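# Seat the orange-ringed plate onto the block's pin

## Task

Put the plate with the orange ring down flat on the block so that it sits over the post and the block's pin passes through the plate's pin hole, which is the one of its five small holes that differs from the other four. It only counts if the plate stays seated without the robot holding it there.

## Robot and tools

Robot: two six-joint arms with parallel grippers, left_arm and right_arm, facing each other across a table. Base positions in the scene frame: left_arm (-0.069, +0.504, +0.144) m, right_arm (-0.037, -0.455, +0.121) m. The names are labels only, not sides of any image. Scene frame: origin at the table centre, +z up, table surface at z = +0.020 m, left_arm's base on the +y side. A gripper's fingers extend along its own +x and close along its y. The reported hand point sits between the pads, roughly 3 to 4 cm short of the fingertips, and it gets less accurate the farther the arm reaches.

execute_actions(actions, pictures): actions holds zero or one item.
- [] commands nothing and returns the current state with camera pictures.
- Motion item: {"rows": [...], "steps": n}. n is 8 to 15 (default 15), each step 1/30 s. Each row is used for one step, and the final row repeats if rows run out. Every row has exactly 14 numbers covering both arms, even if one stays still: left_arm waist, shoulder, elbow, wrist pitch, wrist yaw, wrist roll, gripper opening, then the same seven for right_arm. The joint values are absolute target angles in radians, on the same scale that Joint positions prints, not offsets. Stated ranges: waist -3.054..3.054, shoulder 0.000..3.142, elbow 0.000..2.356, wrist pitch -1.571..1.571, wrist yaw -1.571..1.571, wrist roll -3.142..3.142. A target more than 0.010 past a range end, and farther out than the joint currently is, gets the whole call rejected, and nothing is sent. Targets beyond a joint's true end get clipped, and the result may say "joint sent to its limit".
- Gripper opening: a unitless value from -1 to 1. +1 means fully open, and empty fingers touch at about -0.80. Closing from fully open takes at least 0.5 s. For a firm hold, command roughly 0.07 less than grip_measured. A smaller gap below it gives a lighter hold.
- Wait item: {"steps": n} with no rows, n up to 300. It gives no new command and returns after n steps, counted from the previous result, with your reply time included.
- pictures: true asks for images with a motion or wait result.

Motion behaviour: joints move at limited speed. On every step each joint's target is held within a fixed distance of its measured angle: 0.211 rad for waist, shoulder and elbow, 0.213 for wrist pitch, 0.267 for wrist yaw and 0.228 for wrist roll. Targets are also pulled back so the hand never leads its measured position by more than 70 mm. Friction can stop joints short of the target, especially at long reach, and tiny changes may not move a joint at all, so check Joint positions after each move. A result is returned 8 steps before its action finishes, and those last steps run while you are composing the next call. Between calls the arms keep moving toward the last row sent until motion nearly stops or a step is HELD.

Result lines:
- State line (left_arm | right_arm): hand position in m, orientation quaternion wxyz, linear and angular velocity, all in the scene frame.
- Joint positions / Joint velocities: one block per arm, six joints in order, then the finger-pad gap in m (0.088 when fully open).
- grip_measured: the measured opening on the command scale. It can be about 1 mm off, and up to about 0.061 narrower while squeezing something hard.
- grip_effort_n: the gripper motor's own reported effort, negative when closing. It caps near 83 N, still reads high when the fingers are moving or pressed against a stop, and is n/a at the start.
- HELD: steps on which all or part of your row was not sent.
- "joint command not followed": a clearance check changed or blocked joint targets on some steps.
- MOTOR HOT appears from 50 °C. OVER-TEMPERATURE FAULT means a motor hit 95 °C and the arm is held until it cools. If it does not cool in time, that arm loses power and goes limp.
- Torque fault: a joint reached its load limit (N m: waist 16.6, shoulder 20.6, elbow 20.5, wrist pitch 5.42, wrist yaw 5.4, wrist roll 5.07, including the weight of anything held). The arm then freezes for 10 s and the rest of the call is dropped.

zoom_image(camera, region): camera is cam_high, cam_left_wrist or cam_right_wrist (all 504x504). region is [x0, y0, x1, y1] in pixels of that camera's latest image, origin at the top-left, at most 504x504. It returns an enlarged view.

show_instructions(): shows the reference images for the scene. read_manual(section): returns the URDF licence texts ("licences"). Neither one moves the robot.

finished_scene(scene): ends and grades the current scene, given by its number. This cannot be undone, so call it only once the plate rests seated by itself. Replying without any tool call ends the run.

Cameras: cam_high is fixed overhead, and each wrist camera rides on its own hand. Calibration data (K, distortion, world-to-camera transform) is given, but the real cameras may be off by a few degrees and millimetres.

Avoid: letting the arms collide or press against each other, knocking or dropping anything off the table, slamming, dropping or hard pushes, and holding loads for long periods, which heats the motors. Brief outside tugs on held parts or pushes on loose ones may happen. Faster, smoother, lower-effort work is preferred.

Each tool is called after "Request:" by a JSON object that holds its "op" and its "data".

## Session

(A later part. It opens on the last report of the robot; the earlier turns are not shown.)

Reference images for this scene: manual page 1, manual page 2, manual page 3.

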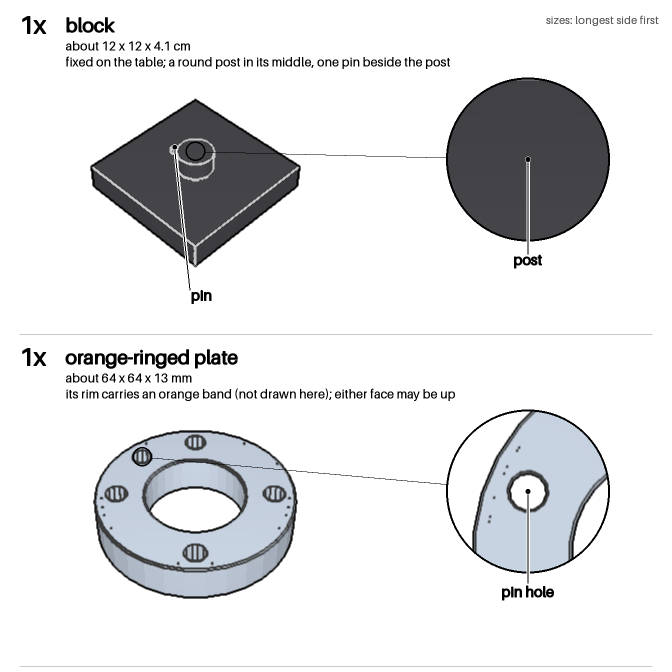

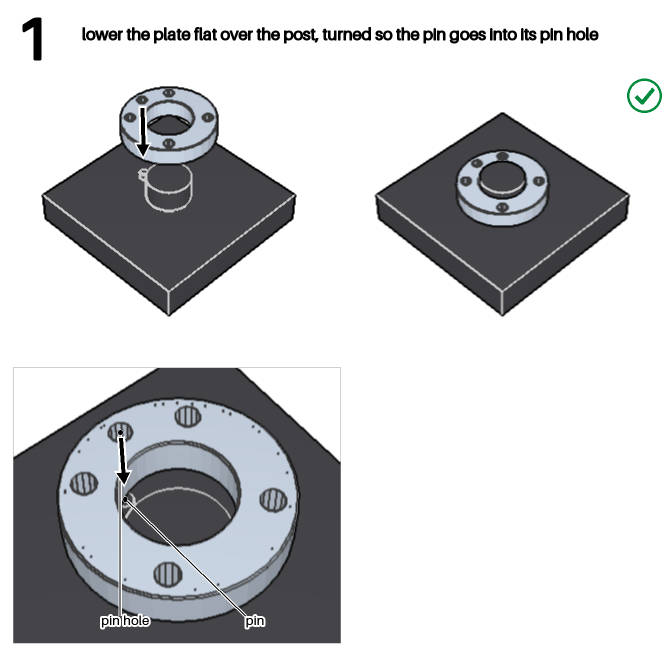

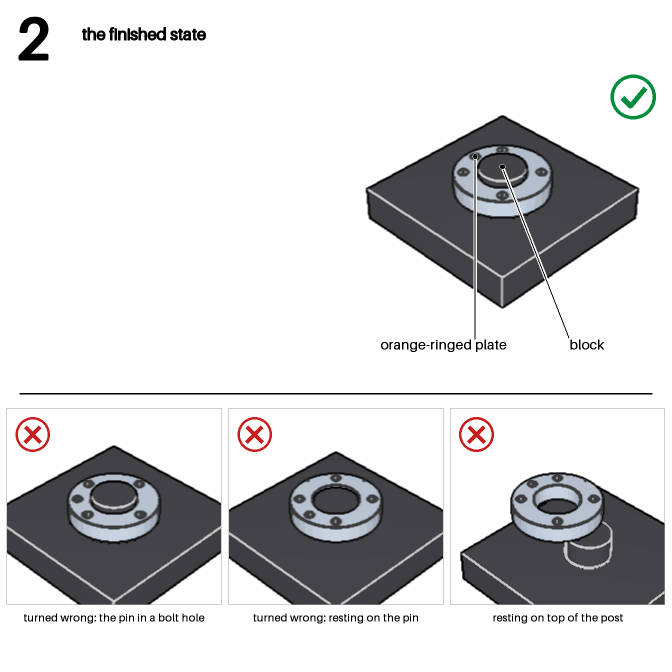

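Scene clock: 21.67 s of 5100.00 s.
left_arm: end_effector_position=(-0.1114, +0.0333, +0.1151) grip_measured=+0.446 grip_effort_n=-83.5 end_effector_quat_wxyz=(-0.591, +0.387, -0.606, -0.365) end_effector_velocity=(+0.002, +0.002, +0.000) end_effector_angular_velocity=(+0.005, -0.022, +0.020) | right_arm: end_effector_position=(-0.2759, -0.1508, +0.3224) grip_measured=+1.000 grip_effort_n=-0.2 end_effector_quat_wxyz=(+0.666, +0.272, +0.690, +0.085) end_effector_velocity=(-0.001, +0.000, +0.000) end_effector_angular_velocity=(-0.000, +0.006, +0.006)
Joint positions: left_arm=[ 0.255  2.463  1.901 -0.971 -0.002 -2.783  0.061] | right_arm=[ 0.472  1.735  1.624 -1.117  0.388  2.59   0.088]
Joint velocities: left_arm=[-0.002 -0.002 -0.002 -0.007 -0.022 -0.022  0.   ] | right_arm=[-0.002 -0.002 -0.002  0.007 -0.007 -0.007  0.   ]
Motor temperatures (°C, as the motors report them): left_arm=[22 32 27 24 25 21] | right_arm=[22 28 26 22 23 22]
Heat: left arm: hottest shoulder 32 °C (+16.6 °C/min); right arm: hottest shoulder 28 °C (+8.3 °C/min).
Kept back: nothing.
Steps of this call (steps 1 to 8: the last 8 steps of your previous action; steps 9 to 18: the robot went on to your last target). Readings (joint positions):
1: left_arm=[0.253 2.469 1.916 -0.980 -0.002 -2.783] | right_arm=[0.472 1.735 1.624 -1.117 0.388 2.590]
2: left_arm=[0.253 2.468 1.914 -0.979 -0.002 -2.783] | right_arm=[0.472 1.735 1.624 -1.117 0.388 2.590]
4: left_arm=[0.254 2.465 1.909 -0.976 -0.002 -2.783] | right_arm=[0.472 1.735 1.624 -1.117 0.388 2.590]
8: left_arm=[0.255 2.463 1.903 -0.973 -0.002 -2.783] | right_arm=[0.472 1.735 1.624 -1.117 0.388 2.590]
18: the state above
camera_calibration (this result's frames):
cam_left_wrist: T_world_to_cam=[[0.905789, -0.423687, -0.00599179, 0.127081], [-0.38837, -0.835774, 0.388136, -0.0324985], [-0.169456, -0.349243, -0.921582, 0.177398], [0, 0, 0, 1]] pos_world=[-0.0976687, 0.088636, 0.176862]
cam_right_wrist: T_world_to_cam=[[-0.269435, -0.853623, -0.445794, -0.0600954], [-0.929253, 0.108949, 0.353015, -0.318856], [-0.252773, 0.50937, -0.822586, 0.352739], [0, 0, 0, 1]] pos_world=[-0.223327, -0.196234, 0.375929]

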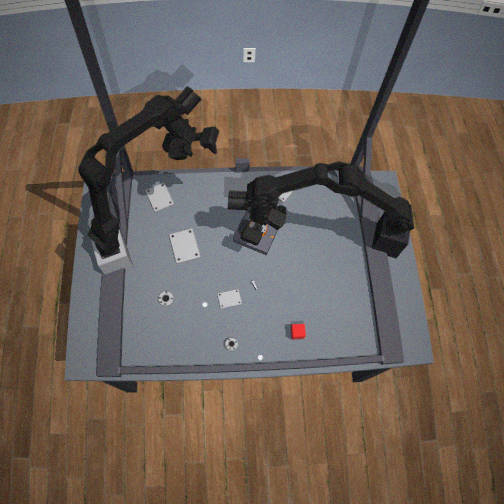

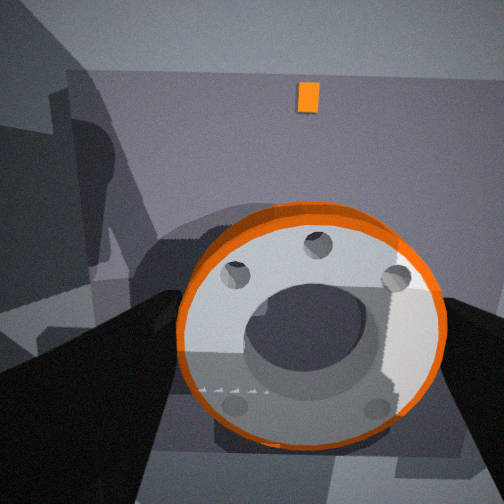

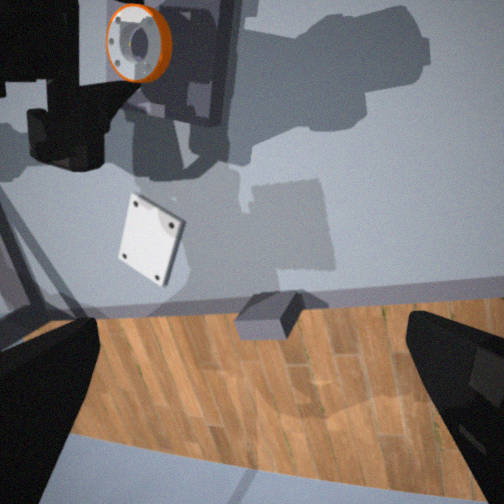

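Request:
{"op": "execute_actions", "data": {"actions": [{"rows":[[0.252,2.46,1.894,-0.969,-0.002,-2.784,0.38,0.472,1.735,1.624,-1.117,0.388,2.59,1],[0.250,2.47,1.894,-0.968,-0.002,-2.784,0.38,0.472,1.735,1.624,-1.117,0.388,2.59,1],[0.249,2.474,1.894,-0.967,-0.002,-2.784,0.38,0.472,1.735,1.624,-1.117,0.388,2.59,1]],"steps":8}]}}

Request:
{"op": "execute_actions", "data": {"actions": [{"steps":18}], "pictures": true}}

Request:
{"op": "zoom_image", "data": {"camera": "cam_left_wrist", "region": [230, 260, 390, 410]}}

Scene clock: 22.40 s of 5100.00 s.
left_arm: end_effector_position=(-0.1114, +0.0334, +0.1150) grip_measured=+0.446 grip_effort_n=-83.5 end_effector_quat_wxyz=(-0.591, +0.387, -0.606, -0.365) end_effector_velocity=(-0.002, +0.002, +0.003) end_effector_angular_velocity=(+0.002, -0.007, +0.000) | right_arm: end_effector_position=(-0.2759, -0.1508, +0.3224) grip_measured=+1.000 grip_effort_n=-0.2 end_effector_quat_wxyz=(+0.666, +0.272, +0.690, +0.085) end_effector_velocity=(+0.005, -0.002, -0.003) end_effector_angular_velocity=(-0.014, -0.035, +0.014)
Joint positions: left_arm=[ 0.255  2.463  1.901 -0.971 -0.002 -2.783  0.061] | right_arm=[ 0.472  1.735  1.624 -1.117  0.388  2.59   0.088]
Joint velocities: left_arm=[-0.007 -0.007 -0.002 -0.007 -0.007 -0.007 -0.   ] | right_arm=[-0.002  0.002 -0.002 -0.022  0.007 -0.022  0.   ]
Motor temperatures (°C, as the motors report them): left_arm=[22 33 27 24 25 21] | right_arm=[22 28 26 22 23 22]
Heat: left arm: hottest shoulder 33 °C (+18.8 °C/min); right arm: hottest shoulder 28 °C (+8.0 °C/min).
Kept back: the last 8 steps of this action.
Steps of this call (steps 1 to 15: the robot went on to your last target; steps 16 to 22: nothing new was sent). Readings (joint positions):
1: left_arm=[0.255 2.463 1.901 -0.971 -0.002 -2.783] | right_arm=[0.472 1.735 1.624 -1.117 0.388 2.590]
2: left_arm=[0.255 2.463 1.901 -0.971 -0.002 -2.783] | right_arm=[0.472 1.735 1.624 -1.117 0.388 2.590]
4: left_arm=[0.255 2.463 1.901 -0.971 -0.002 -2.783] | right_arm=[0.472 1.735 1.624 -1.117 0.388 2.590]
8: left_arm=[0.255 2.463 1.901 -0.971 -0.002 -2.783] | right_arm=[0.472 1.735 1.624 -1.117 0.388 2.590]
22: the state above

Scene clock: 23.00 s of 5100.00 s.
left_arm: end_effector_position=(-0.1129, +0.0329, +0.1150) grip_measured=+0.446 grip_effort_n=-83.5 end_effector_quat_wxyz=(-0.591, +0.387, -0.607, -0.363) end_effector_velocity=(-0.002, +0.001, +0.002) end_effector_angular_velocity=(+0.002, -0.007, +0.000) | right_arm: end_effector_position=(-0.2759, -0.1508, +0.3224) grip_measured=+1.000 grip_effort_n=-0.7 end_effector_quat_wxyz=(+0.666, +0.272, +0.690, +0.085) end_effector_velocity=(+0.001, -0.001, -0.001) end_effector_angular_velocity=(-0.010, +0.003, -0.006)
Joint positions: left_arm=[ 0.252  2.463  1.901 -0.968 -0.002 -2.783  0.061] | right_arm=[ 0.472  1.735  1.624 -1.117  0.388  2.59   0.088]
Joint velocities: left_arm=[-0.007 -0.002  0.002 -0.007 -0.007 -0.007 -0.   ] | right_arm=[-0.002 -0.002 -0.002 -0.007 -0.007  0.007  0.   ]
Motor temperatures (°C, as the motors report them): left_arm=[22 33 27 24 25 21] | right_arm=[22 28 26 22 23 22]
Heat: left arm: hottest shoulder 33 °C (+18.3 °C/min); right arm: hottest shoulder 28 °C (+7.8 °C/min).
Kept back: nothing.
Steps of this call (steps 1 to 8: the last 8 steps of your previous action; steps 9 to 15: the robot went on to your last target; steps 16 to 18: nothing new was sent). Readings (joint positions):
1: left_arm=[0.255 2.463 1.901 -0.971 -0.002 -2.783] | right_arm=[0.472 1.735 1.624 -1.117 0.388 2.590]
2: left_arm=[0.255 2.463 1.901 -0.971 -0.002 -2.783] | right_arm=[0.472 1.735 1.624 -1.117 0.388 2.590]
4: left_arm=[0.255 2.463 1.901 -0.970 -0.002 -2.783] | right_arm=[0.472 1.735 1.624 -1.117 0.388 2.590]
8: left_arm=[0.253 2.463 1.901 -0.969 -0.002 -2.783] | right_arm=[0.472 1.735 1.624 -1.117 0.388 2.590]
18: the state above
All arms were judged still, so your last target was given up. Only a new action makes them travel on or press farther. Fingers that are still opening or closing keep moving.
camera_calibration (this result's frames):
cam_left_wrist: T_world_to_cam=[[0.90449, -0.426464, -0.00508528, 0.128093], [-0.390821, -0.83355, 0.390452, -0.0340144], [-0.170753, -0.351173, -0.920609, 0.176742], [0, 0, 0, 1]] pos_world=[-0.0989736, 0.0883414, 0.176643]
cam_right_wrist: T_world_to_cam=[[-0.269435, -0.853623, -0.445794, -0.0600954], [-0.929253, 0.108949, 0.353015, -0.318856], [-0.252773, 0.50937, -0.822586, 0.352739], [0, 0, 0, 1]] pos_world=[-0.223327, -0.196234, 0.375929]

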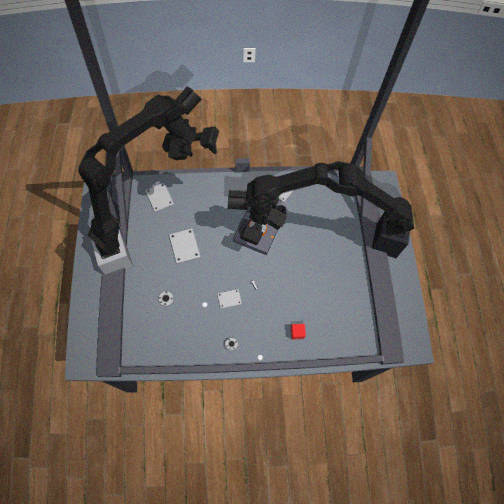

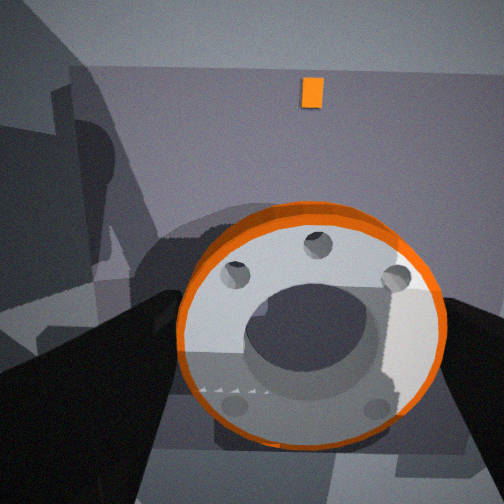

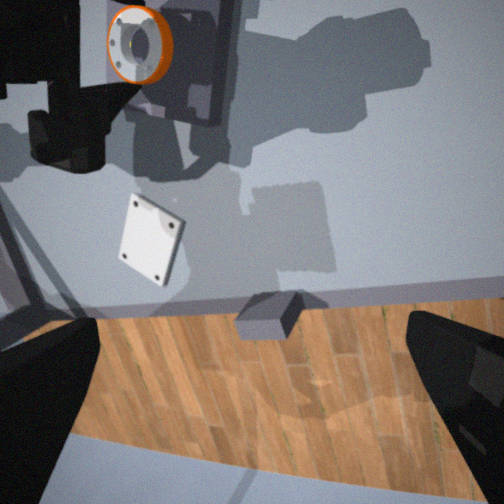

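Region (230, 260, 390, 410) of cam_left_wrist's 504x504 image, scaled by 3.150, with more detail than that image has; it fills the top 472 rows of this view, and the rest is white.

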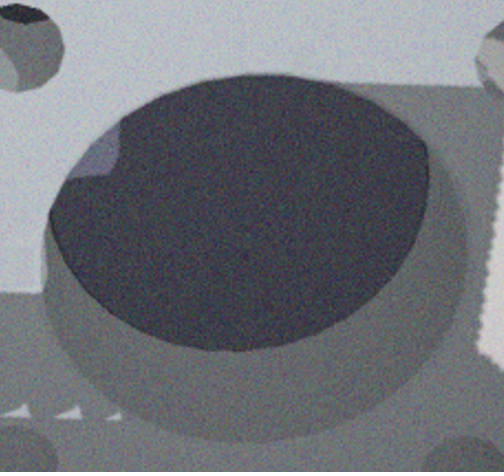

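Request:
{"op": "execute_actions", "data": {"actions": [{"rows":[[0.251,2.478,1.897,-0.965,-0.002,-2.784,0.38,0.472,1.735,1.624,-1.117,0.388,2.59,1],[0.251,2.481,1.897,-0.965,-0.002,-2.784,0.38,0.472,1.735,1.624,-1.117,0.388,2.59,1],[0.251,2.484,1.897,-0.965,-0.002,-2.784,0.38,0.472,1.735,1.624,-1.117,0.388,2.59,1],[0.251,2.487,1.897,-0.965,-0.002,-2.784,0.38,0.472,1.735,1.624,-1.117,0.388,2.59,1],[0.251,2.489,1.897,-0.964,-0.002,-2.784,0.38,0.472,1.735,1.624,-1.117,0.388,2.59,1],[0.251,2.491,1.897,-0.963,-0.002,-2.784,0.38,0.472,1.735,1.624,-1.117,0.388,2.59,1],[0.251,2.491,1.897,-0.962,-0.002,-2.784,0.38,0.472,1.735,1.624,-1.117,0.388,2.59,1],[0.251,2.491,1.897,-0.961,-0.002,-2.784,0.38,0.472,1.735,1.624,-1.117,0.388,2.59,1],[0.251,2.491,1.897,-0.960,-0.002,-2.784,0.38,0.472,1.735,1.624,-1.117,0.388,2.59,1]],"steps":12}]}}

Request:
{"op": "execute_actions", "data": {"actions": [{"steps":16}], "pictures": true}}

Request:
{"op": "zoom_image", "data": {"camera": "cam_left_wrist", "region": [170, 180, 460, 470]}}

Scene clock: 23.83 s of 5100.00 s.
left_arm: end_effector_position=(-0.1129, +0.0326, +0.1148) grip_measured=+0.446 grip_effort_n=-83.5 end_effector_quat_wxyz=(-0.591, +0.387, -0.608, -0.363) end_effector_velocity=(+0.001, +0.007, -0.012) end_effector_angular_velocity=(+0.036, -0.010, +0.005) | right_arm: end_effector_position=(-0.2759, -0.1508, +0.3224) grip_measured=+1.000 grip_effort_n=-0.2 end_effector_quat_wxyz=(+0.666, +0.272, +0.690, +0.085) end_effector_velocity=(+0.001, -0.001, -0.001) end_effector_angular_velocity=(-0.010, -0.004, +0.006)
Joint positions: left_arm=[ 0.252  2.463  1.901 -0.967 -0.002 -2.783  0.061] | right_arm=[ 0.472  1.735  1.624 -1.117  0.388  2.59   0.088]
Joint velocities: left_arm=[-0.002  0.022 -0.007 -0.007 -0.007 -0.007 -0.   ] | right_arm=[-0.002 -0.002 -0.002 -0.007 -0.007 -0.007  0.   ]
Motor temperatures (°C, as the motors report them): left_arm=[22 33 27 24 25 21] | right_arm=[22 28 26 22 23 22]
Heat: left arm: hottest shoulder 33 °C (+17.6 °C/min); right arm: hottest shoulder 28 °C (+7.6 °C/min).
Steps of this call (steps 1 to 21: nothing new was sent; steps 22 to 25: the first 4 steps of this action). Readings (joint positions):
22: left_arm=[0.252 2.463 1.901 -0.968 -0.002 -2.783] | right_arm=[0.472 1.735 1.624 -1.117 0.388 2.590]
23: left_arm=[0.252 2.463 1.901 -0.968 -0.002 -2.783] | right_arm=[0.472 1.735 1.624 -1.117 0.388 2.590]
25: the state above

Scene clock: 24.37 s of 5100.00 s.
left_arm: end_effector_position=(-0.1129, +0.0324, +0.1109) grip_measured=+0.446 grip_effort_n=-83.5 end_effector_quat_wxyz=(-0.592, +0.386, -0.607, -0.364) end_effector_velocity=(-0.004, +0.002, +0.000) end_effector_angular_velocity=(+0.008, +0.007, -0.000) | right_arm: end_effector_position=(-0.2759, -0.1508, +0.3224) grip_measured=+1.000 grip_effort_n=-0.2 end_effector_quat_wxyz=(+0.666, +0.272, +0.690, +0.085) end_effector_velocity=(+0.006, -0.005, -0.003) end_effector_angular_velocity=(-0.031, -0.033, +0.019)
Joint positions: left_arm=[ 0.252  2.472  1.901 -0.96  -0.002 -2.783  0.061] | right_arm=[ 0.472  1.735  1.624 -1.117  0.388  2.59   0.088]
Joint velocities: left_arm=[-0.007 -0.002 -0.002 -0.007  0.007 -0.007 -0.   ] | right_arm=[-0.002 -0.002 -0.002 -0.037 -0.007 -0.022  0.   ]
Motor temperatures (°C, as the motors report them): left_arm=[22 33 27 24 25 21] | right_arm=[22 28 26 22 23 22]
Heat: left arm: hottest shoulder 33 °C (+17.2 °C/min); right arm: hottest shoulder 28 °C (+7.4 °C/min).
Kept back: nothing.
Steps of this call (steps 1 to 8: the last 8 steps of your previous action; steps 9 to 15: the robot went on to your last target; step 16: nothing new was sent). Readings (joint positions):
1: left_arm=[0.252 2.464 1.901 -0.966 -0.002 -2.783] | right_arm=[0.472 1.735 1.624 -1.117 0.388 2.590]
2: left_arm=[0.252 2.465 1.901 -0.965 -0.002 -2.783] | right_arm=[0.472 1.735 1.624 -1.117 0.388 2.590]
4: left_arm=[0.252 2.468 1.901 -0.963 -0.002 -2.783] | right_arm=[0.472 1.735 1.624 -1.117 0.388 2.590]
8: left_arm=[0.252 2.472 1.901 -0.960 -0.002 -2.783] | right_arm=[0.472 1.735 1.624 -1.117 0.388 2.590]
16: the state above
All arms were judged still, so your last target was given up. Only a new action makes them travel on or press farther. Fingers that are still opening or closing keep moving.
camera_calibration (this result's frames):
cam_left_wrist: T_world_to_cam=[[0.904491, -0.426458, -0.00547379, 0.12794], [-0.390863, -0.833995, 0.38946, -0.0327483], [-0.170653, -0.350123, -0.921027, 0.172815], [0, 0, 0, 1]] pos_world=[-0.0990289, 0.0877556, 0.172622]
cam_right_wrist: T_world_to_cam=[[-0.269435, -0.853623, -0.445794, -0.0600954], [-0.929253, 0.108949, 0.353015, -0.318856], [-0.252773, 0.50937, -0.822586, 0.352739], [0, 0, 0, 1]] pos_world=[-0.223327, -0.196234, 0.375929]

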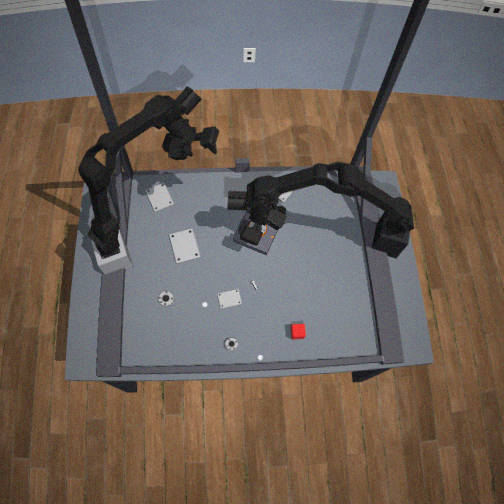

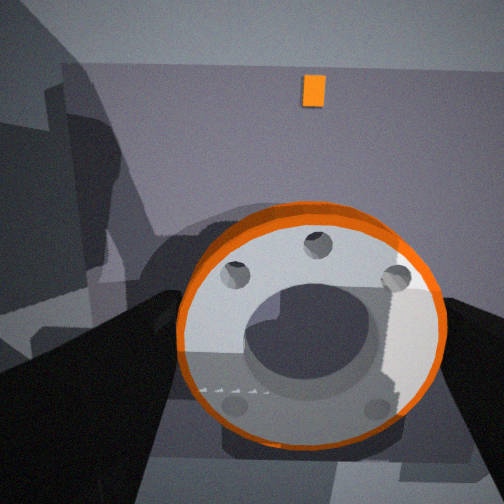

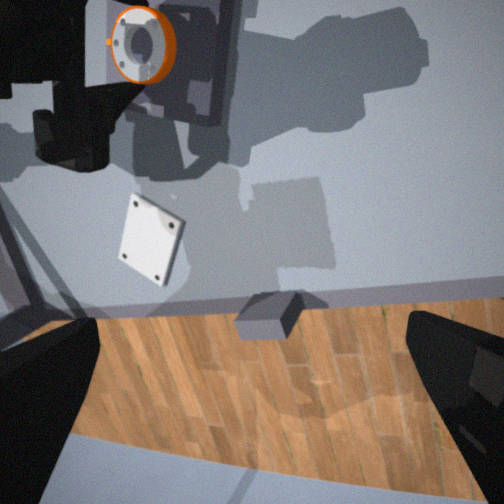

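Region (170, 180, 460, 470) of cam_left_wrist's 504x504 image, scaled by 1.738, with more detail than that image has.

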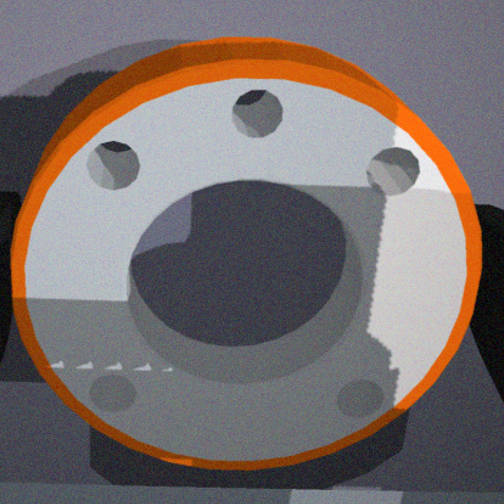

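Request:
{"op": "execute_actions", "data": {"actions": [{"rows":[[0.251,2.493,1.895,-0.960,-0.002,-2.788,0.38,0.472,1.735,1.624,-1.117,0.388,2.59,1],[0.251,2.495,1.894,-0.959,-0.002,-2.79,0.38,0.472,1.735,1.624,-1.117,0.388,2.59,1],[0.251,2.497,1.893,-0.958,-0.002,-2.791,0.38,0.472,1.735,1.624,-1.117,0.388,2.59,1],[0.251,2.499,1.892,-0.956,-0.002,-2.791,0.38,0.472,1.735,1.624,-1.117,0.388,2.59,1],[0.251,2.499,1.891,-0.954,-0.002,-2.791,0.38,0.472,1.735,1.624,-1.117,0.388,2.59,1],[0.251,2.499,1.890,-0.952,-0.002,-2.791,0.38,0.472,1.735,1.624,-1.117,0.388,2.59,1],[0.251,2.499,1.890,-0.950,-0.002,-2.791,0.38,0.472,1.735,1.624,-1.117,0.388,2.59,1],[0.251,2.499,1.890,-0.948,-0.002,-2.791,0.38,0.472,1.735,1.624,-1.117,0.388,2.59,1]],"steps":10}]}}

Request:
{"op": "execute_actions", "data": {"actions": [{"steps":16}], "pictures": true}}

Request:
{"op": "zoom_image", "data": {"camera": "cam_left_wrist", "region": [170, 180, 460, 470]}}

Scene clock: 25.40 s of 5100.00 s.
left_arm: end_effector_position=(-0.1129, +0.0324, +0.1106) grip_measured=+0.446 grip_effort_n=-83.5 end_effector_quat_wxyz=(-0.592, +0.386, -0.607, -0.364) end_effector_velocity=(+0.000, +0.004, -0.006) end_effector_angular_velocity=(+0.021, -0.008, +0.034) | right_arm: end_effector_position=(-0.2759, -0.1508, +0.3224) grip_measured=+1.000 grip_effort_n=-0.2 end_effector_quat_wxyz=(+0.666, +0.272, +0.690, +0.085) end_effector_velocity=(+0.001, -0.001, +0.001) end_effector_angular_velocity=(-0.007, -0.001, +0.006)
Joint positions: left_arm=[ 0.252  2.473  1.901 -0.96  -0.002 -2.783  0.061] | right_arm=[ 0.472  1.735  1.624 -1.117  0.388  2.59   0.088]
Joint velocities: left_arm=[-0.002  0.012 -0.002 -0.007 -0.007 -0.037  0.   ] | right_arm=[-0.002 -0.002  0.002 -0.007 -0.007 -0.007  0.   ]
Motor temperatures (°C, as the motors report them): left_arm=[22 33 27 24 25 21] | right_arm=[22 28 26 22 23 22]
Heat: left arm: hottest shoulder 33 °C (+16.5 °C/min); right arm: hottest shoulder 28 °C (+7.1 °C/min).
Steps of this call (steps 1 to 29: nothing new was sent; steps 30 to 31: the first 2 steps of this action). Readings (joint positions):
30: left_arm=[0.252 2.473 1.901 -0.960 -0.002 -2.783] | right_arm=[0.472 1.735 1.624 -1.117 0.388 2.590]
31: the state above

Scene clock: 25.93 s of 5100.00 s.
left_arm: end_effector_position=(-0.1129, +0.0322, +0.1063) grip_measured=+0.446 grip_effort_n=-83.5 end_effector_quat_wxyz=(-0.591, +0.387, -0.606, -0.365) end_effector_velocity=(+0.000, +0.003, -0.002) end_effector_angular_velocity=(+0.013, +0.006, +0.009) | right_arm: end_effector_position=(-0.2759, -0.1508, +0.3224) grip_measured=+1.000 grip_effort_n=-0.7 end_effector_quat_wxyz=(+0.666, +0.272, +0.690, +0.085) end_effector_velocity=(+0.001, -0.001, +0.001) end_effector_angular_velocity=(-0.007, -0.001, +0.006)
Joint positions: left_arm=[ 0.252  2.481  1.897 -0.949 -0.002 -2.788  0.061] | right_arm=[ 0.472  1.735  1.624 -1.117  0.388  2.59   0.088]
Joint velocities: left_arm=[ 0.002  0.002 -0.002 -0.007  0.007 -0.007 -0.   ] | right_arm=[-0.002 -0.002  0.002 -0.007 -0.007 -0.007  0.   ]
Motor temperatures (°C, as the motors report them): left_arm=[22 33 27 24 25 21] | right_arm=[22 28 26 22 23 22]
Heat: left arm: hottest shoulder 33 °C (+16.2 °C/min); right arm: hottest shoulder 28 °C (+6.9 °C/min).
Kept back: nothing.
Steps of this call (steps 1 to 8: the last 8 steps of your previous action; steps 9 to 16: the robot went on to your last target). Readings (joint positions):
1: left_arm=[0.252 2.474 1.901 -0.960 -0.002 -2.784] | right_arm=[0.472 1.735 1.624 -1.117 0.388 2.590]
2: left_arm=[0.252 2.475 1.901 -0.959 -0.002 -2.785] | right_arm=[0.472 1.735 1.624 -1.117 0.388 2.590]
4: left_arm=[0.252 2.477 1.900 -0.956 -0.002 -2.786] | right_arm=[0.472 1.735 1.624 -1.117 0.388 2.590]
8: left_arm=[0.252 2.481 1.898 -0.950 -0.002 -2.788] | right_arm=[0.472 1.735 1.624 -1.117 0.388 2.590]
16: the state above
camera_calibration (this result's frames):
cam_left_wrist: T_world_to_cam=[[0.906592, -0.421966, -0.00590802, 0.127991], [-0.386678, -0.83622, 0.388864, -0.0304855], [-0.169028, -0.350257, -0.921276, 0.168676], [0, 0, 0, 1]] pos_world=[-0.0993132, 0.0875953, 0.168008]
cam_right_wrist: T_world_to_cam=[[-0.269435, -0.853623, -0.445794, -0.0600954], [-0.929253, 0.108949, 0.353015, -0.318856], [-0.252773, 0.50937, -0.822586, 0.352739], [0, 0, 0, 1]] pos_world=[-0.223327, -0.196234, 0.375929]

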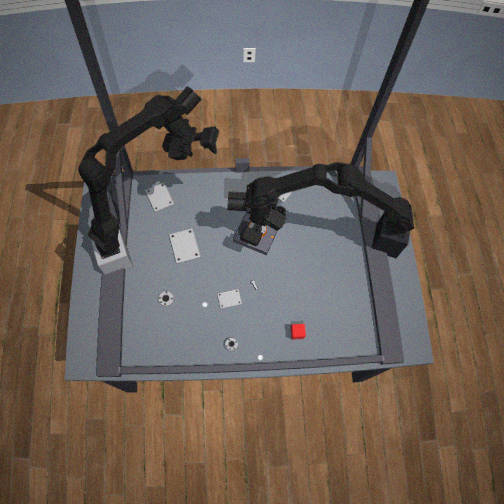

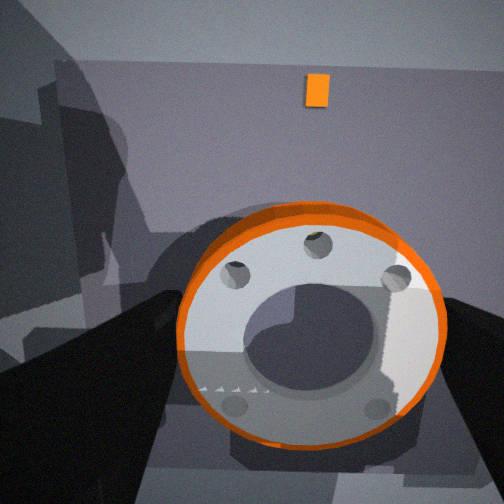

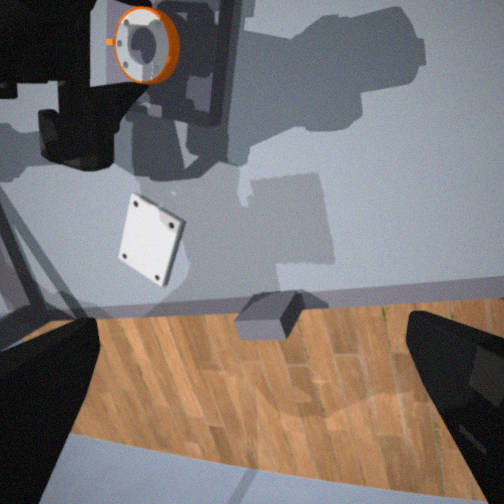

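Region (170, 180, 460, 470) of cam_left_wrist's 504x504 image, scaled by 1.738, with more detail than that image has.

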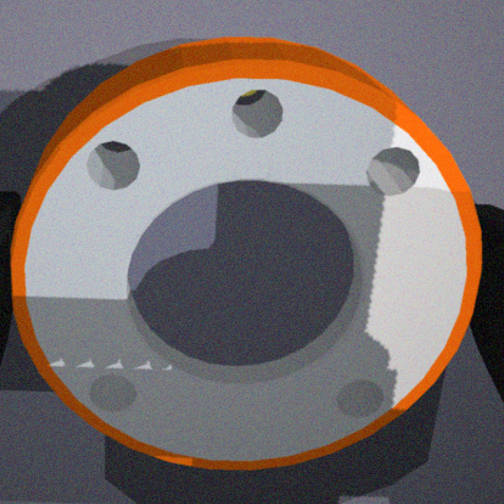

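Smooth. About 8 mm remains.

Request:
{"op": "execute_actions", "data": {"actions": [{"rows":[[0.251,2.501,1.890,-0.948,-0.002,-2.79,0.38,0.472,1.735,1.624,-1.117,0.388,2.59,1],[0.251,2.503,1.889,-0.947,-0.002,-2.79,0.38,0.472,1.735,1.624,-1.117,0.388,2.59,1],[0.251,2.505,1.888,-0.946,-0.002,-2.79,0.38,0.472,1.735,1.624,-1.117,0.388,2.59,1],[0.251,2.507,1.887,-0.944,-0.002,-2.79,0.38,0.472,1.735,1.624,-1.117,0.388,2.59,1],[0.251,2.508,1.886,-0.942,-0.002,-2.79,0.38,0.472,1.735,1.624,-1.117,0.388,2.59,1],[0.251,2.509,1.886,-0.940,-0.002,-2.79,0.38,0.472,1.735,1.624,-1.117,0.388,2.59,1],[0.251,2.510,1.885,-0.938,-0.002,-2.79,0.38,0.472,1.735,1.624,-1.117,0.388,2.59,1],[0.251,2.511,1.885,-0.936,-0.002,-2.79,0.38,0.472,1.735,1.624,-1.117,0.388,2.59,1],[0.251,2.512,1.884,-0.934,-0.002,-2.79,0.38,0.472,1.735,1.624,-1.117,0.388,2.59,1],[0.251,2.513,1.884,-0.932,-0.002,-2.79,0.38,0.472,1.735,1.624,-1.117,0.388,2.59,1],[0.251,2.513,1.883,-0.930,-0.002,-2.79,0.38,0.472,1.735,1.624,-1.117,0.388,2.59,1],[0.251,2.513,1.883,-0.928,-0.002,-2.79,0.38,0.472,1.735,1.624,-1.117,0.388,2.59,1]],"steps":14}]}}

Request:
{"op": "execute_actions", "data": {"actions": [{"steps":16}], "pictures": true}}

Request:
{"op": "zoom_image", "data": {"camera": "cam_left_wrist", "region": [170, 180, 460, 470]}}

Scene clock: 29.47 s of 5100.00 s.
left_arm: end_effector_position=(-0.1129, +0.0321, +0.1038) grip_measured=+0.446 grip_effort_n=-83.5 end_effector_quat_wxyz=(-0.591, +0.387, -0.606, -0.366) end_effector_velocity=(-0.001, -0.008, -0.021) end_effector_angular_velocity=(-0.027, -0.005, -0.009) | right_arm: end_effector_position=(-0.2759, -0.1508, +0.3224) grip_measured=+1.000 grip_effort_n=-0.2 end_effector_quat_wxyz=(+0.666, +0.272, +0.690, +0.085) end_effector_velocity=(+0.001, -0.001, -0.003) end_effector_angular_velocity=(-0.014, -0.008, +0.006)
Joint positions: left_arm=[ 0.252  2.486  1.896 -0.944 -0.002 -2.788  0.061] | right_arm=[ 0.472  1.735  1.624 -1.117  0.388  2.59   0.088]
Joint velocities: left_arm=[-0.002  0.042 -0.012  0.081 -0.007  0.007 -0.   ] | right_arm=[-0.002  0.002 -0.002 -0.007 -0.007 -0.007  0.   ]
Motor temperatures (°C, as the motors report them): left_arm=[22 34 27 24 25 21] | right_arm=[22 29 26 23 23 22]
Heat: left arm: hottest shoulder 34 °C (+16.3 °C/min); right arm: hottest shoulder 29 °C (+8.1 °C/min).
Steps of this call (steps 1 to 15: the robot went on to your last target; steps 16 to 90: nothing new was sent; then 0.33 s passed at rest; steps 91 to 96: the first 6 steps of this action). Readings (joint positions):
91: left_arm=[0.252 2.481 1.897 -0.949 -0.002 -2.788] | right_arm=[0.472 1.735 1.624 -1.117 0.388 2.590]
92: left_arm=[0.252 2.481 1.897 -0.949 -0.002 -2.788] | right_arm=[0.472 1.735 1.624 -1.117 0.388 2.590]
94: left_arm=[0.252 2.483 1.896 -0.947 -0.002 -2.788] | right_arm=[0.472 1.735 1.624 -1.117 0.388 2.590]
96: the state above

Scene clock: 30.00 s of 5100.00 s.
left_arm: end_effector_position=(-0.1130, +0.0318, +0.0986) grip_measured=+0.446 grip_effort_n=-83.5 end_effector_quat_wxyz=(-0.591, +0.387, -0.606, -0.365) end_effector_velocity=(-0.002, +0.002, +0.000) end_effector_angular_velocity=(+0.007, -0.007, +0.015) | right_arm: end_effector_position=(-0.2759, -0.1508, +0.3224) grip_measured=+1.000 grip_effort_n=-0.7 end_effector_quat_wxyz=(+0.666, +0.272, +0.690, +0.085) end_effector_velocity=(+0.000, -0.003, -0.003) end_effector_angular_velocity=(-0.024, +0.002, +0.011)
Joint positions: left_arm=[ 0.252  2.494  1.89  -0.929 -0.002 -2.788  0.061] | right_arm=[ 0.472  1.735  1.624 -1.117  0.388  2.59   0.088]
Joint velocities: left_arm=[-0.007 -0.002 -0.002 -0.007 -0.007 -0.022 -0.   ] | right_arm=[-0.002 -0.002 -0.007 -0.007 -0.022 -0.007  0.   ]
Motor temperatures (°C, as the motors report them): left_arm=[22 34 27 24 25 21] | right_arm=[22 29 26 23 23 22]
Heat: left arm: hottest shoulder 34 °C (+16.0 °C/min); right arm: hottest shoulder 29 °C (+8.0 °C/min).
Kept back: nothing.
Steps of this call (steps 1 to 8: the last 8 steps of your previous action; steps 9 to 16: the robot went on to your last target). Readings (joint positions):
1: left_arm=[0.252 2.487 1.895 -0.942 -0.002 -2.788] | right_arm=[0.472 1.735 1.624 -1.117 0.388 2.590]
2: left_arm=[0.252 2.489 1.895 -0.940 -0.002 -2.788] | right_arm=[0.472 1.735 1.624 -1.117 0.388 2.590]
4: left_arm=[0.252 2.490 1.894 -0.937 -0.002 -2.788] | right_arm=[0.472 1.735 1.624 -1.117 0.388 2.590]
8: left_arm=[0.252 2.494 1.891 -0.931 -0.002 -2.788] | right_arm=[0.472 1.735 1.624 -1.117 0.388 2.590]
16: the state above
camera_calibration (this result's frames):
cam_left_wrist: T_world_to_cam=[[0.906592, -0.421964, -0.00603574, 0.127839], [-0.386692, -0.836368, 0.388533, -0.0277793], [-0.168995, -0.349907, -0.921415, 0.161491], [0, 0, 0, 1]] pos_world=[-0.099349, 0.0872166, 0.160365]
cam_right_wrist: T_world_to_cam=[[-0.269435, -0.853623, -0.445794, -0.0600954], [-0.929253, 0.108949, 0.353015, -0.318856], [-0.252773, 0.50937, -0.822586, 0.352739], [0, 0, 0, 1]] pos_world=[-0.223327, -0.196234, 0.375929]

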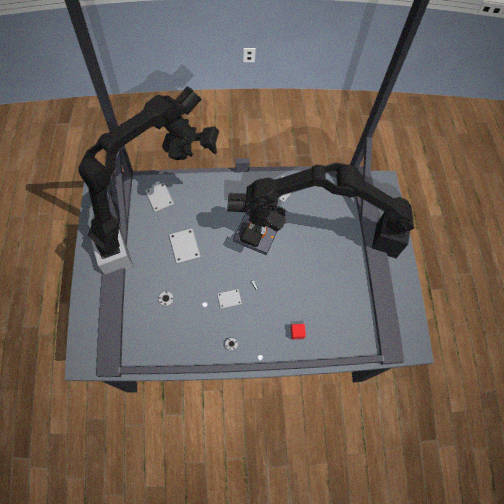

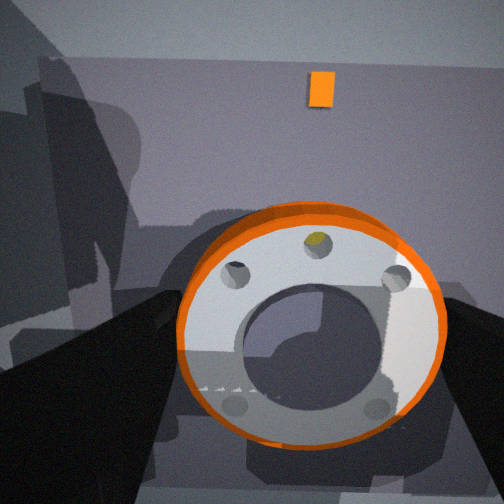

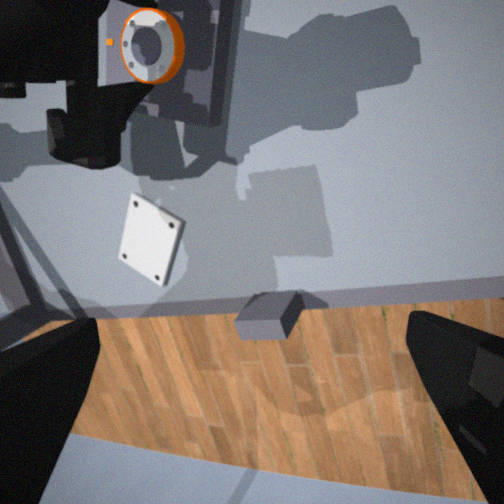

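Region (170, 180, 460, 470) of cam_left_wrist's 504x504 image, scaled by 1.738, with more detail than that image has.

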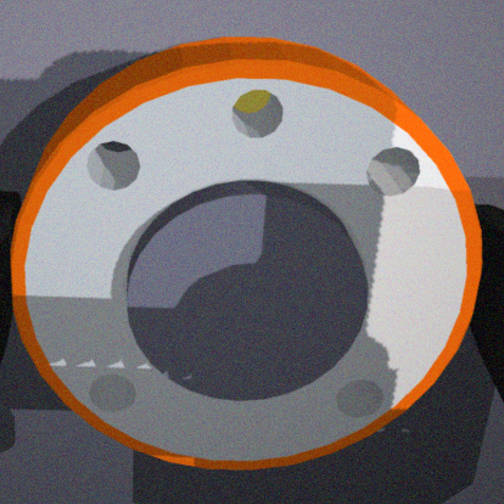

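Request:
{"op": "execute_actions", "data": {"actions": [{"rows":[[0.251,2.515,1.883,-0.928,-0.002,-2.79,0.38,0.472,1.735,1.624,-1.117,0.388,2.59,1],[0.251,2.517,1.883,-0.927,-0.002,-2.79,0.38,0.472,1.735,1.624,-1.117,0.388,2.59,1],[0.251,2.519,1.883,-0.926,-0.002,-2.79,0.38,0.472,1.735,1.624,-1.117,0.388,2.59,1],[0.251,2.519,1.883,-0.925,-0.002,-2.79,0.38,0.472,1.735,1.624,-1.117,0.388,2.59,1]],"steps":8}]}}

Request:
{"op": "execute_actions", "data": {"actions": [{"steps":12}]}}

Scene clock: 30.27 s of 5100.00 s.
left_arm: end_effector_position=(-0.1130, +0.0318, +0.0986) grip_measured=+0.446 grip_effort_n=-83.5 end_effector_quat_wxyz=(-0.591, +0.387, -0.606, -0.365) end_effector_velocity=(-0.004, +0.002, +0.000) end_effector_angular_velocity=(+0.008, +0.006, -0.015) | right_arm: end_effector_position=(-0.2759, -0.1508, +0.3224) grip_measured=+1.000 grip_effort_n=-0.2 end_effector_quat_wxyz=(+0.666, +0.272, +0.690, +0.085) end_effector_velocity=(+0.001, -0.001, -0.001) end_effector_angular_velocity=(-0.011, -0.011, +0.019)
Joint positions: left_arm=[ 0.252  2.494  1.89  -0.929 -0.002 -2.788  0.061] | right_arm=[ 0.472  1.735  1.624 -1.117  0.388  2.59   0.088]
Joint velocities: left_arm=[-0.007 -0.002 -0.002 -0.007  0.007  0.007 -0.   ] | right_arm=[-0.002 -0.002 -0.002 -0.007 -0.007 -0.022  0.   ]
Motor temperatures (°C, as the motors report them): left_arm=[22 34 27 24 25 21] | right_arm=[22 29 26 23 23 22]
Heat: left arm: hottest shoulder 34 °C (+15.9 °C/min); right arm: hottest shoulder 29 °C (+7.9 °C/min).
Kept back: the last 8 steps of this action.
Steps of this call (steps 1 to 8: the robot went on to your last target). Readings (joint positions):
1: left_arm=[0.252 2.494 1.890 -0.929 -0.002 -2.788] | right_arm=[0.472 1.735 1.624 -1.117 0.388 2.590]
2: left_arm=[0.252 2.494 1.890 -0.929 -0.002 -2.788] | right_arm=[0.472 1.735 1.624 -1.117 0.388 2.590]
4: left_arm=[0.252 2.494 1.890 -0.929 -0.002 -2.788] | right_arm=[0.472 1.735 1.624 -1.117 0.388 2.590]
8: the state above

Scene clock: 30.67 s of 5100.00 s.
left_arm: end_effector_position=(-0.1130, +0.0318, +0.0976) grip_measured=+0.446 grip_effort_n=-83.5 end_effector_quat_wxyz=(-0.591, +0.387, -0.606, -0.366) end_effector_velocity=(-0.002, +0.004, -0.001) end_effector_angular_velocity=(+0.013, +0.007, +0.019) | right_arm: end_effector_position=(-0.2759, -0.1508, +0.3224) grip_measured=+1.000 grip_effort_n=-0.2 end_effector_quat_wxyz=(+0.666, +0.272, +0.690, +0.085) end_effector_velocity=(+0.001, +0.002, +0.001) end_effector_angular_velocity=(+0.010, +0.004, -0.011)
Joint positions: left_arm=[ 0.252  2.497  1.89  -0.928 -0.002 -2.788  0.061] | right_arm=[ 0.472  1.735  1.624 -1.117  0.388  2.59   0.088]
Joint velocities: left_arm=[-0.002 -0.002 -0.007 -0.007  0.007 -0.022 -0.   ] | right_arm=[-0.002 -0.002 -0.002  0.007  0.007  0.007  0.   ]
Motor temperatures (°C, as the motors report them): left_arm=[22 34 27 24 25 21] | right_arm=[22 29 26 23 23 22]
Heat: left arm: hottest shoulder 34 °C (+15.7 °C/min); right arm: hottest shoulder 29 °C (+7.8 °C/min).
Kept back: nothing.
Steps of this call (steps 1 to 8: the last 8 steps of your previous action; steps 9 to 12: the robot went on to your last target). Readings (joint positions):
1: left_arm=[0.252 2.494 1.890 -0.929 -0.002 -2.788] | right_arm=[0.472 1.735 1.624 -1.117 0.388 2.590]
2: left_arm=[0.252 2.495 1.890 -0.929 -0.002 -2.788] | right_arm=[0.472 1.735 1.624 -1.117 0.388 2.590]
4: left_arm=[0.252 2.496 1.890 -0.928 -0.002 -2.788] | right_arm=[0.472 1.735 1.624 -1.117 0.388 2.590]
8: left_arm=[0.252 2.497 1.890 -0.928 -0.002 -2.788] | right_arm=[0.472 1.735 1.624 -1.117 0.388 2.590]
12: the state above

Bottomed out. Release and lift.

Request:
{"op": "execute_actions", "data": {"actions": [{"rows":[[0.252,2.497,1.89,-0.928,-0.002,-2.788,0.48,0.472,1.735,1.624,-1.117,0.388,2.59,1],[0.252,2.497,1.89,-0.928,-0.002,-2.788,0.55,0.472,1.735,1.624,-1.117,0.388,2.59,1],[0.252,2.497,1.89,-0.928,-0.002,-2.788,0.65,0.472,1.735,1.624,-1.117,0.388,2.59,1],[0.252,2.497,1.89,-0.928,-0.002,-2.788,0.75,0.472,1.735,1.624,-1.117,0.388,2.59,1],[0.252,2.49,1.89,-0.928,-0.002,-2.788,0.8,0.472,1.735,1.624,-1.117,0.388,2.59,1],[0.252,2.48,1.895,-0.928,-0.002,-2.788,0.8,0.472,1.735,1.624,-1.117,0.388,2.59,1],[0.252,2.47,1.90,-0.932,-0.002,-2.788,0.8,0.472,1.735,1.624,-1.117,0.388,2.59,1],[0.252,2.46,1.905,-0.94,-0.002,-2.788,0.8,0.472,1.735,1.624,-1.117,0.388,2.59,1],[0.252,2.45,1.91,-0.952,-0.002,-2.788,0.8,0.472,1.735,1.624,-1.117,0.388,2.59,1],[0.252,2.44,1.915,-0.965,-0.002,-2.788,0.8,0.472,1.735,1.624,-1.117,0.388,2.59,1],[0.252,2.432,1.92,-0.978,-0.002,-2.788,0.8,0.472,1.735,1.624,-1.117,0.388,2.59,1],[0.252,2.428,1.922,-0.99,-0.002,-2.788,0.8,0.472,1.735,1.624,-1.117,0.388,2.59,1]],"steps":14}]}}

Request:
{"op": "execute_actions", "data": {"actions": [{"steps":16}], "pictures": true}}

Scene clock: 31.83 s of 5100.00 s.
left_arm: end_effector_position=(-0.1130, +0.0318, +0.0976) grip_measured=+0.675 grip_effort_n=13.3 end_effector_quat_wxyz=(-0.591, +0.387, -0.606, -0.366) end_effector_velocity=(-0.002, +0.005, +0.000) end_effector_angular_velocity=(+0.021, -0.009, +0.015) | right_arm: end_effector_position=(-0.2759, -0.1508, +0.3224) grip_measured=+1.000 grip_effort_n=-0.2 end_effector_quat_wxyz=(+0.666, +0.272, +0.690, +0.085) end_effector_velocity=(-0.004, +0.001, +0.000) end_effector_angular_velocity=(-0.001, +0.019, +0.024)
Joint positions: left_arm=[ 0.252  2.497  1.89  -0.927 -0.002 -2.788  0.072] | right_arm=[ 0.472  1.735  1.624 -1.117  0.388  2.59   0.088]
Joint velocities: left_arm=[-0.007 -0.002 -0.002 -0.022 -0.007 -0.022  0.064] | right_arm=[-0.002 -0.002 -0.002  0.022 -0.022 -0.022  0.   ]
Motor temperatures (°C, as the motors report them): left_arm=[22 34 27 24 25 21] | right_arm=[22 29 26 23 23 22]
Heat: left arm: hottest shoulder 34 °C (+15.1 °C/min); right arm: hottest shoulder 29 °C (+7.5 °C/min).
Steps of this call (steps 1 to 15: the robot went on to your last target; steps 16 to 29: nothing new was sent; steps 30 to 35: the first 6 steps of this action). Readings (joint positions):
30: left_arm=[0.252 2.497 1.890 -0.928 -0.002 -2.788] | right_arm=[0.472 1.735 1.624 -1.117 0.388 2.590]
31: left_arm=[0.252 2.497 1.890 -0.928 -0.002 -2.788] | right_arm=[0.472 1.735 1.624 -1.117 0.388 2.590]
33: left_arm=[0.252 2.497 1.890 -0.927 -0.002 -2.788] | right_arm=[0.472 1.735 1.624 -1.117 0.388 2.590]
35: the state above

Scene clock: 32.37 s of 5100.00 s.
left_arm: end_effector_position=(-0.1133, +0.0281, +0.1326) grip_measured=+0.797 grip_effort_n=12.8 end_effector_quat_wxyz=(-0.584, +0.396, -0.612, -0.357) end_effector_velocity=(+0.001, +0.007, -0.001) end_effector_angular_velocity=(+0.026, -0.008, +0.020) | right_arm: end_effector_position=(-0.2759, -0.1508, +0.3224) grip_measured=+1.000 grip_effort_n=-0.2 end_effector_quat_wxyz=(+0.666, +0.272, +0.690, +0.085) end_effector_velocity=(+0.001, -0.001, +0.001) end_effector_angular_velocity=(-0.007, -0.001, +0.006)
Joint positions: left_arm=[ 0.252  2.435  1.92  -0.989 -0.002 -2.788  0.078] | right_arm=[ 0.472  1.735  1.624 -1.117  0.388  2.59   0.088]
Joint velocities: left_arm=[-0.002 -0.002 -0.007 -0.022 -0.007 -0.022 -0.   ] | right_arm=[-0.002 -0.002  0.002 -0.007 -0.007 -0.007  0.   ]
Motor temperatures (°C, as the motors report them): left_arm=[22 35 27 24 25 21] | right_arm=[22 29 26 23 23 22]
Heat: left arm: hottest shoulder 35 °C (+16.7 °C/min); right arm: hottest shoulder 29 °C (+7.4 °C/min).
Kept back: nothing.
Steps of this call (steps 1 to 8: the last 8 steps of your previous action; steps 9 to 16: the robot went on to your last target). Readings (joint positions):
1: left_arm=[0.252 2.496 1.891 -0.927 -0.002 -2.788] | right_arm=[0.472 1.735 1.624 -1.117 0.388 2.590]
2: left_arm=[0.252 2.495 1.891 -0.929 -0.002 -2.788] | right_arm=[0.472 1.735 1.624 -1.117 0.388 2.590]
4: left_arm=[0.252 2.487 1.895 -0.943 -0.002 -2.788] | right_arm=[0.472 1.735 1.624 -1.117 0.388 2.590]
8: left_arm=[0.252 2.457 1.909 -0.976 -0.002 -2.788] | right_arm=[0.472 1.735 1.624 -1.117 0.388 2.590]
16: the state above
camera_calibration (this result's frames):
cam_left_wrist: T_world_to_cam=[[0.90659, -0.421995, 0.00392759, 0.125484], [-0.385568, -0.824477, 0.414215, -0.0478032], [-0.171559, -0.377038, -0.91017, 0.190413], [0, 0, 0, 1]] pos_world=[-0.0995269, 0.0853339, 0.192616]
cam_right_wrist: T_world_to_cam=[[-0.269435, -0.853623, -0.445794, -0.0600954], [-0.929253, 0.108949, 0.353015, -0.318856], [-0.252773, 0.50937, -0.822586, 0.352739], [0, 0, 0, 1]] pos_world=[-0.223327, -0.196234, 0.375929]

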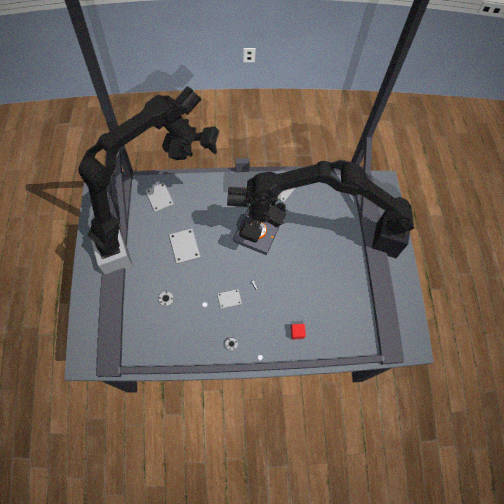

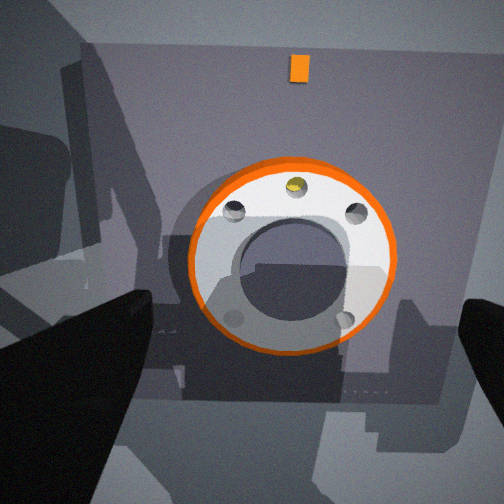

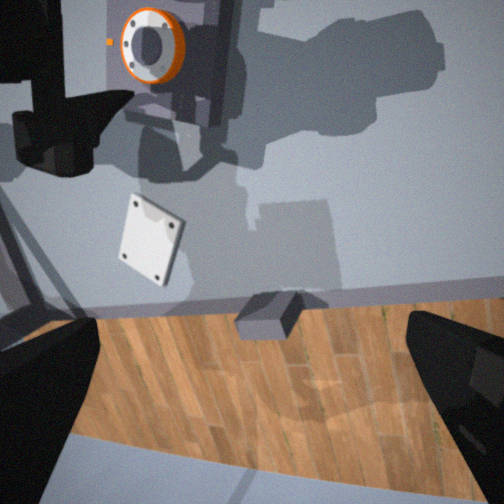

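Request:
{"op": "finished_scene", "data": {"scene": 2}}

The scene is finished: the task was done.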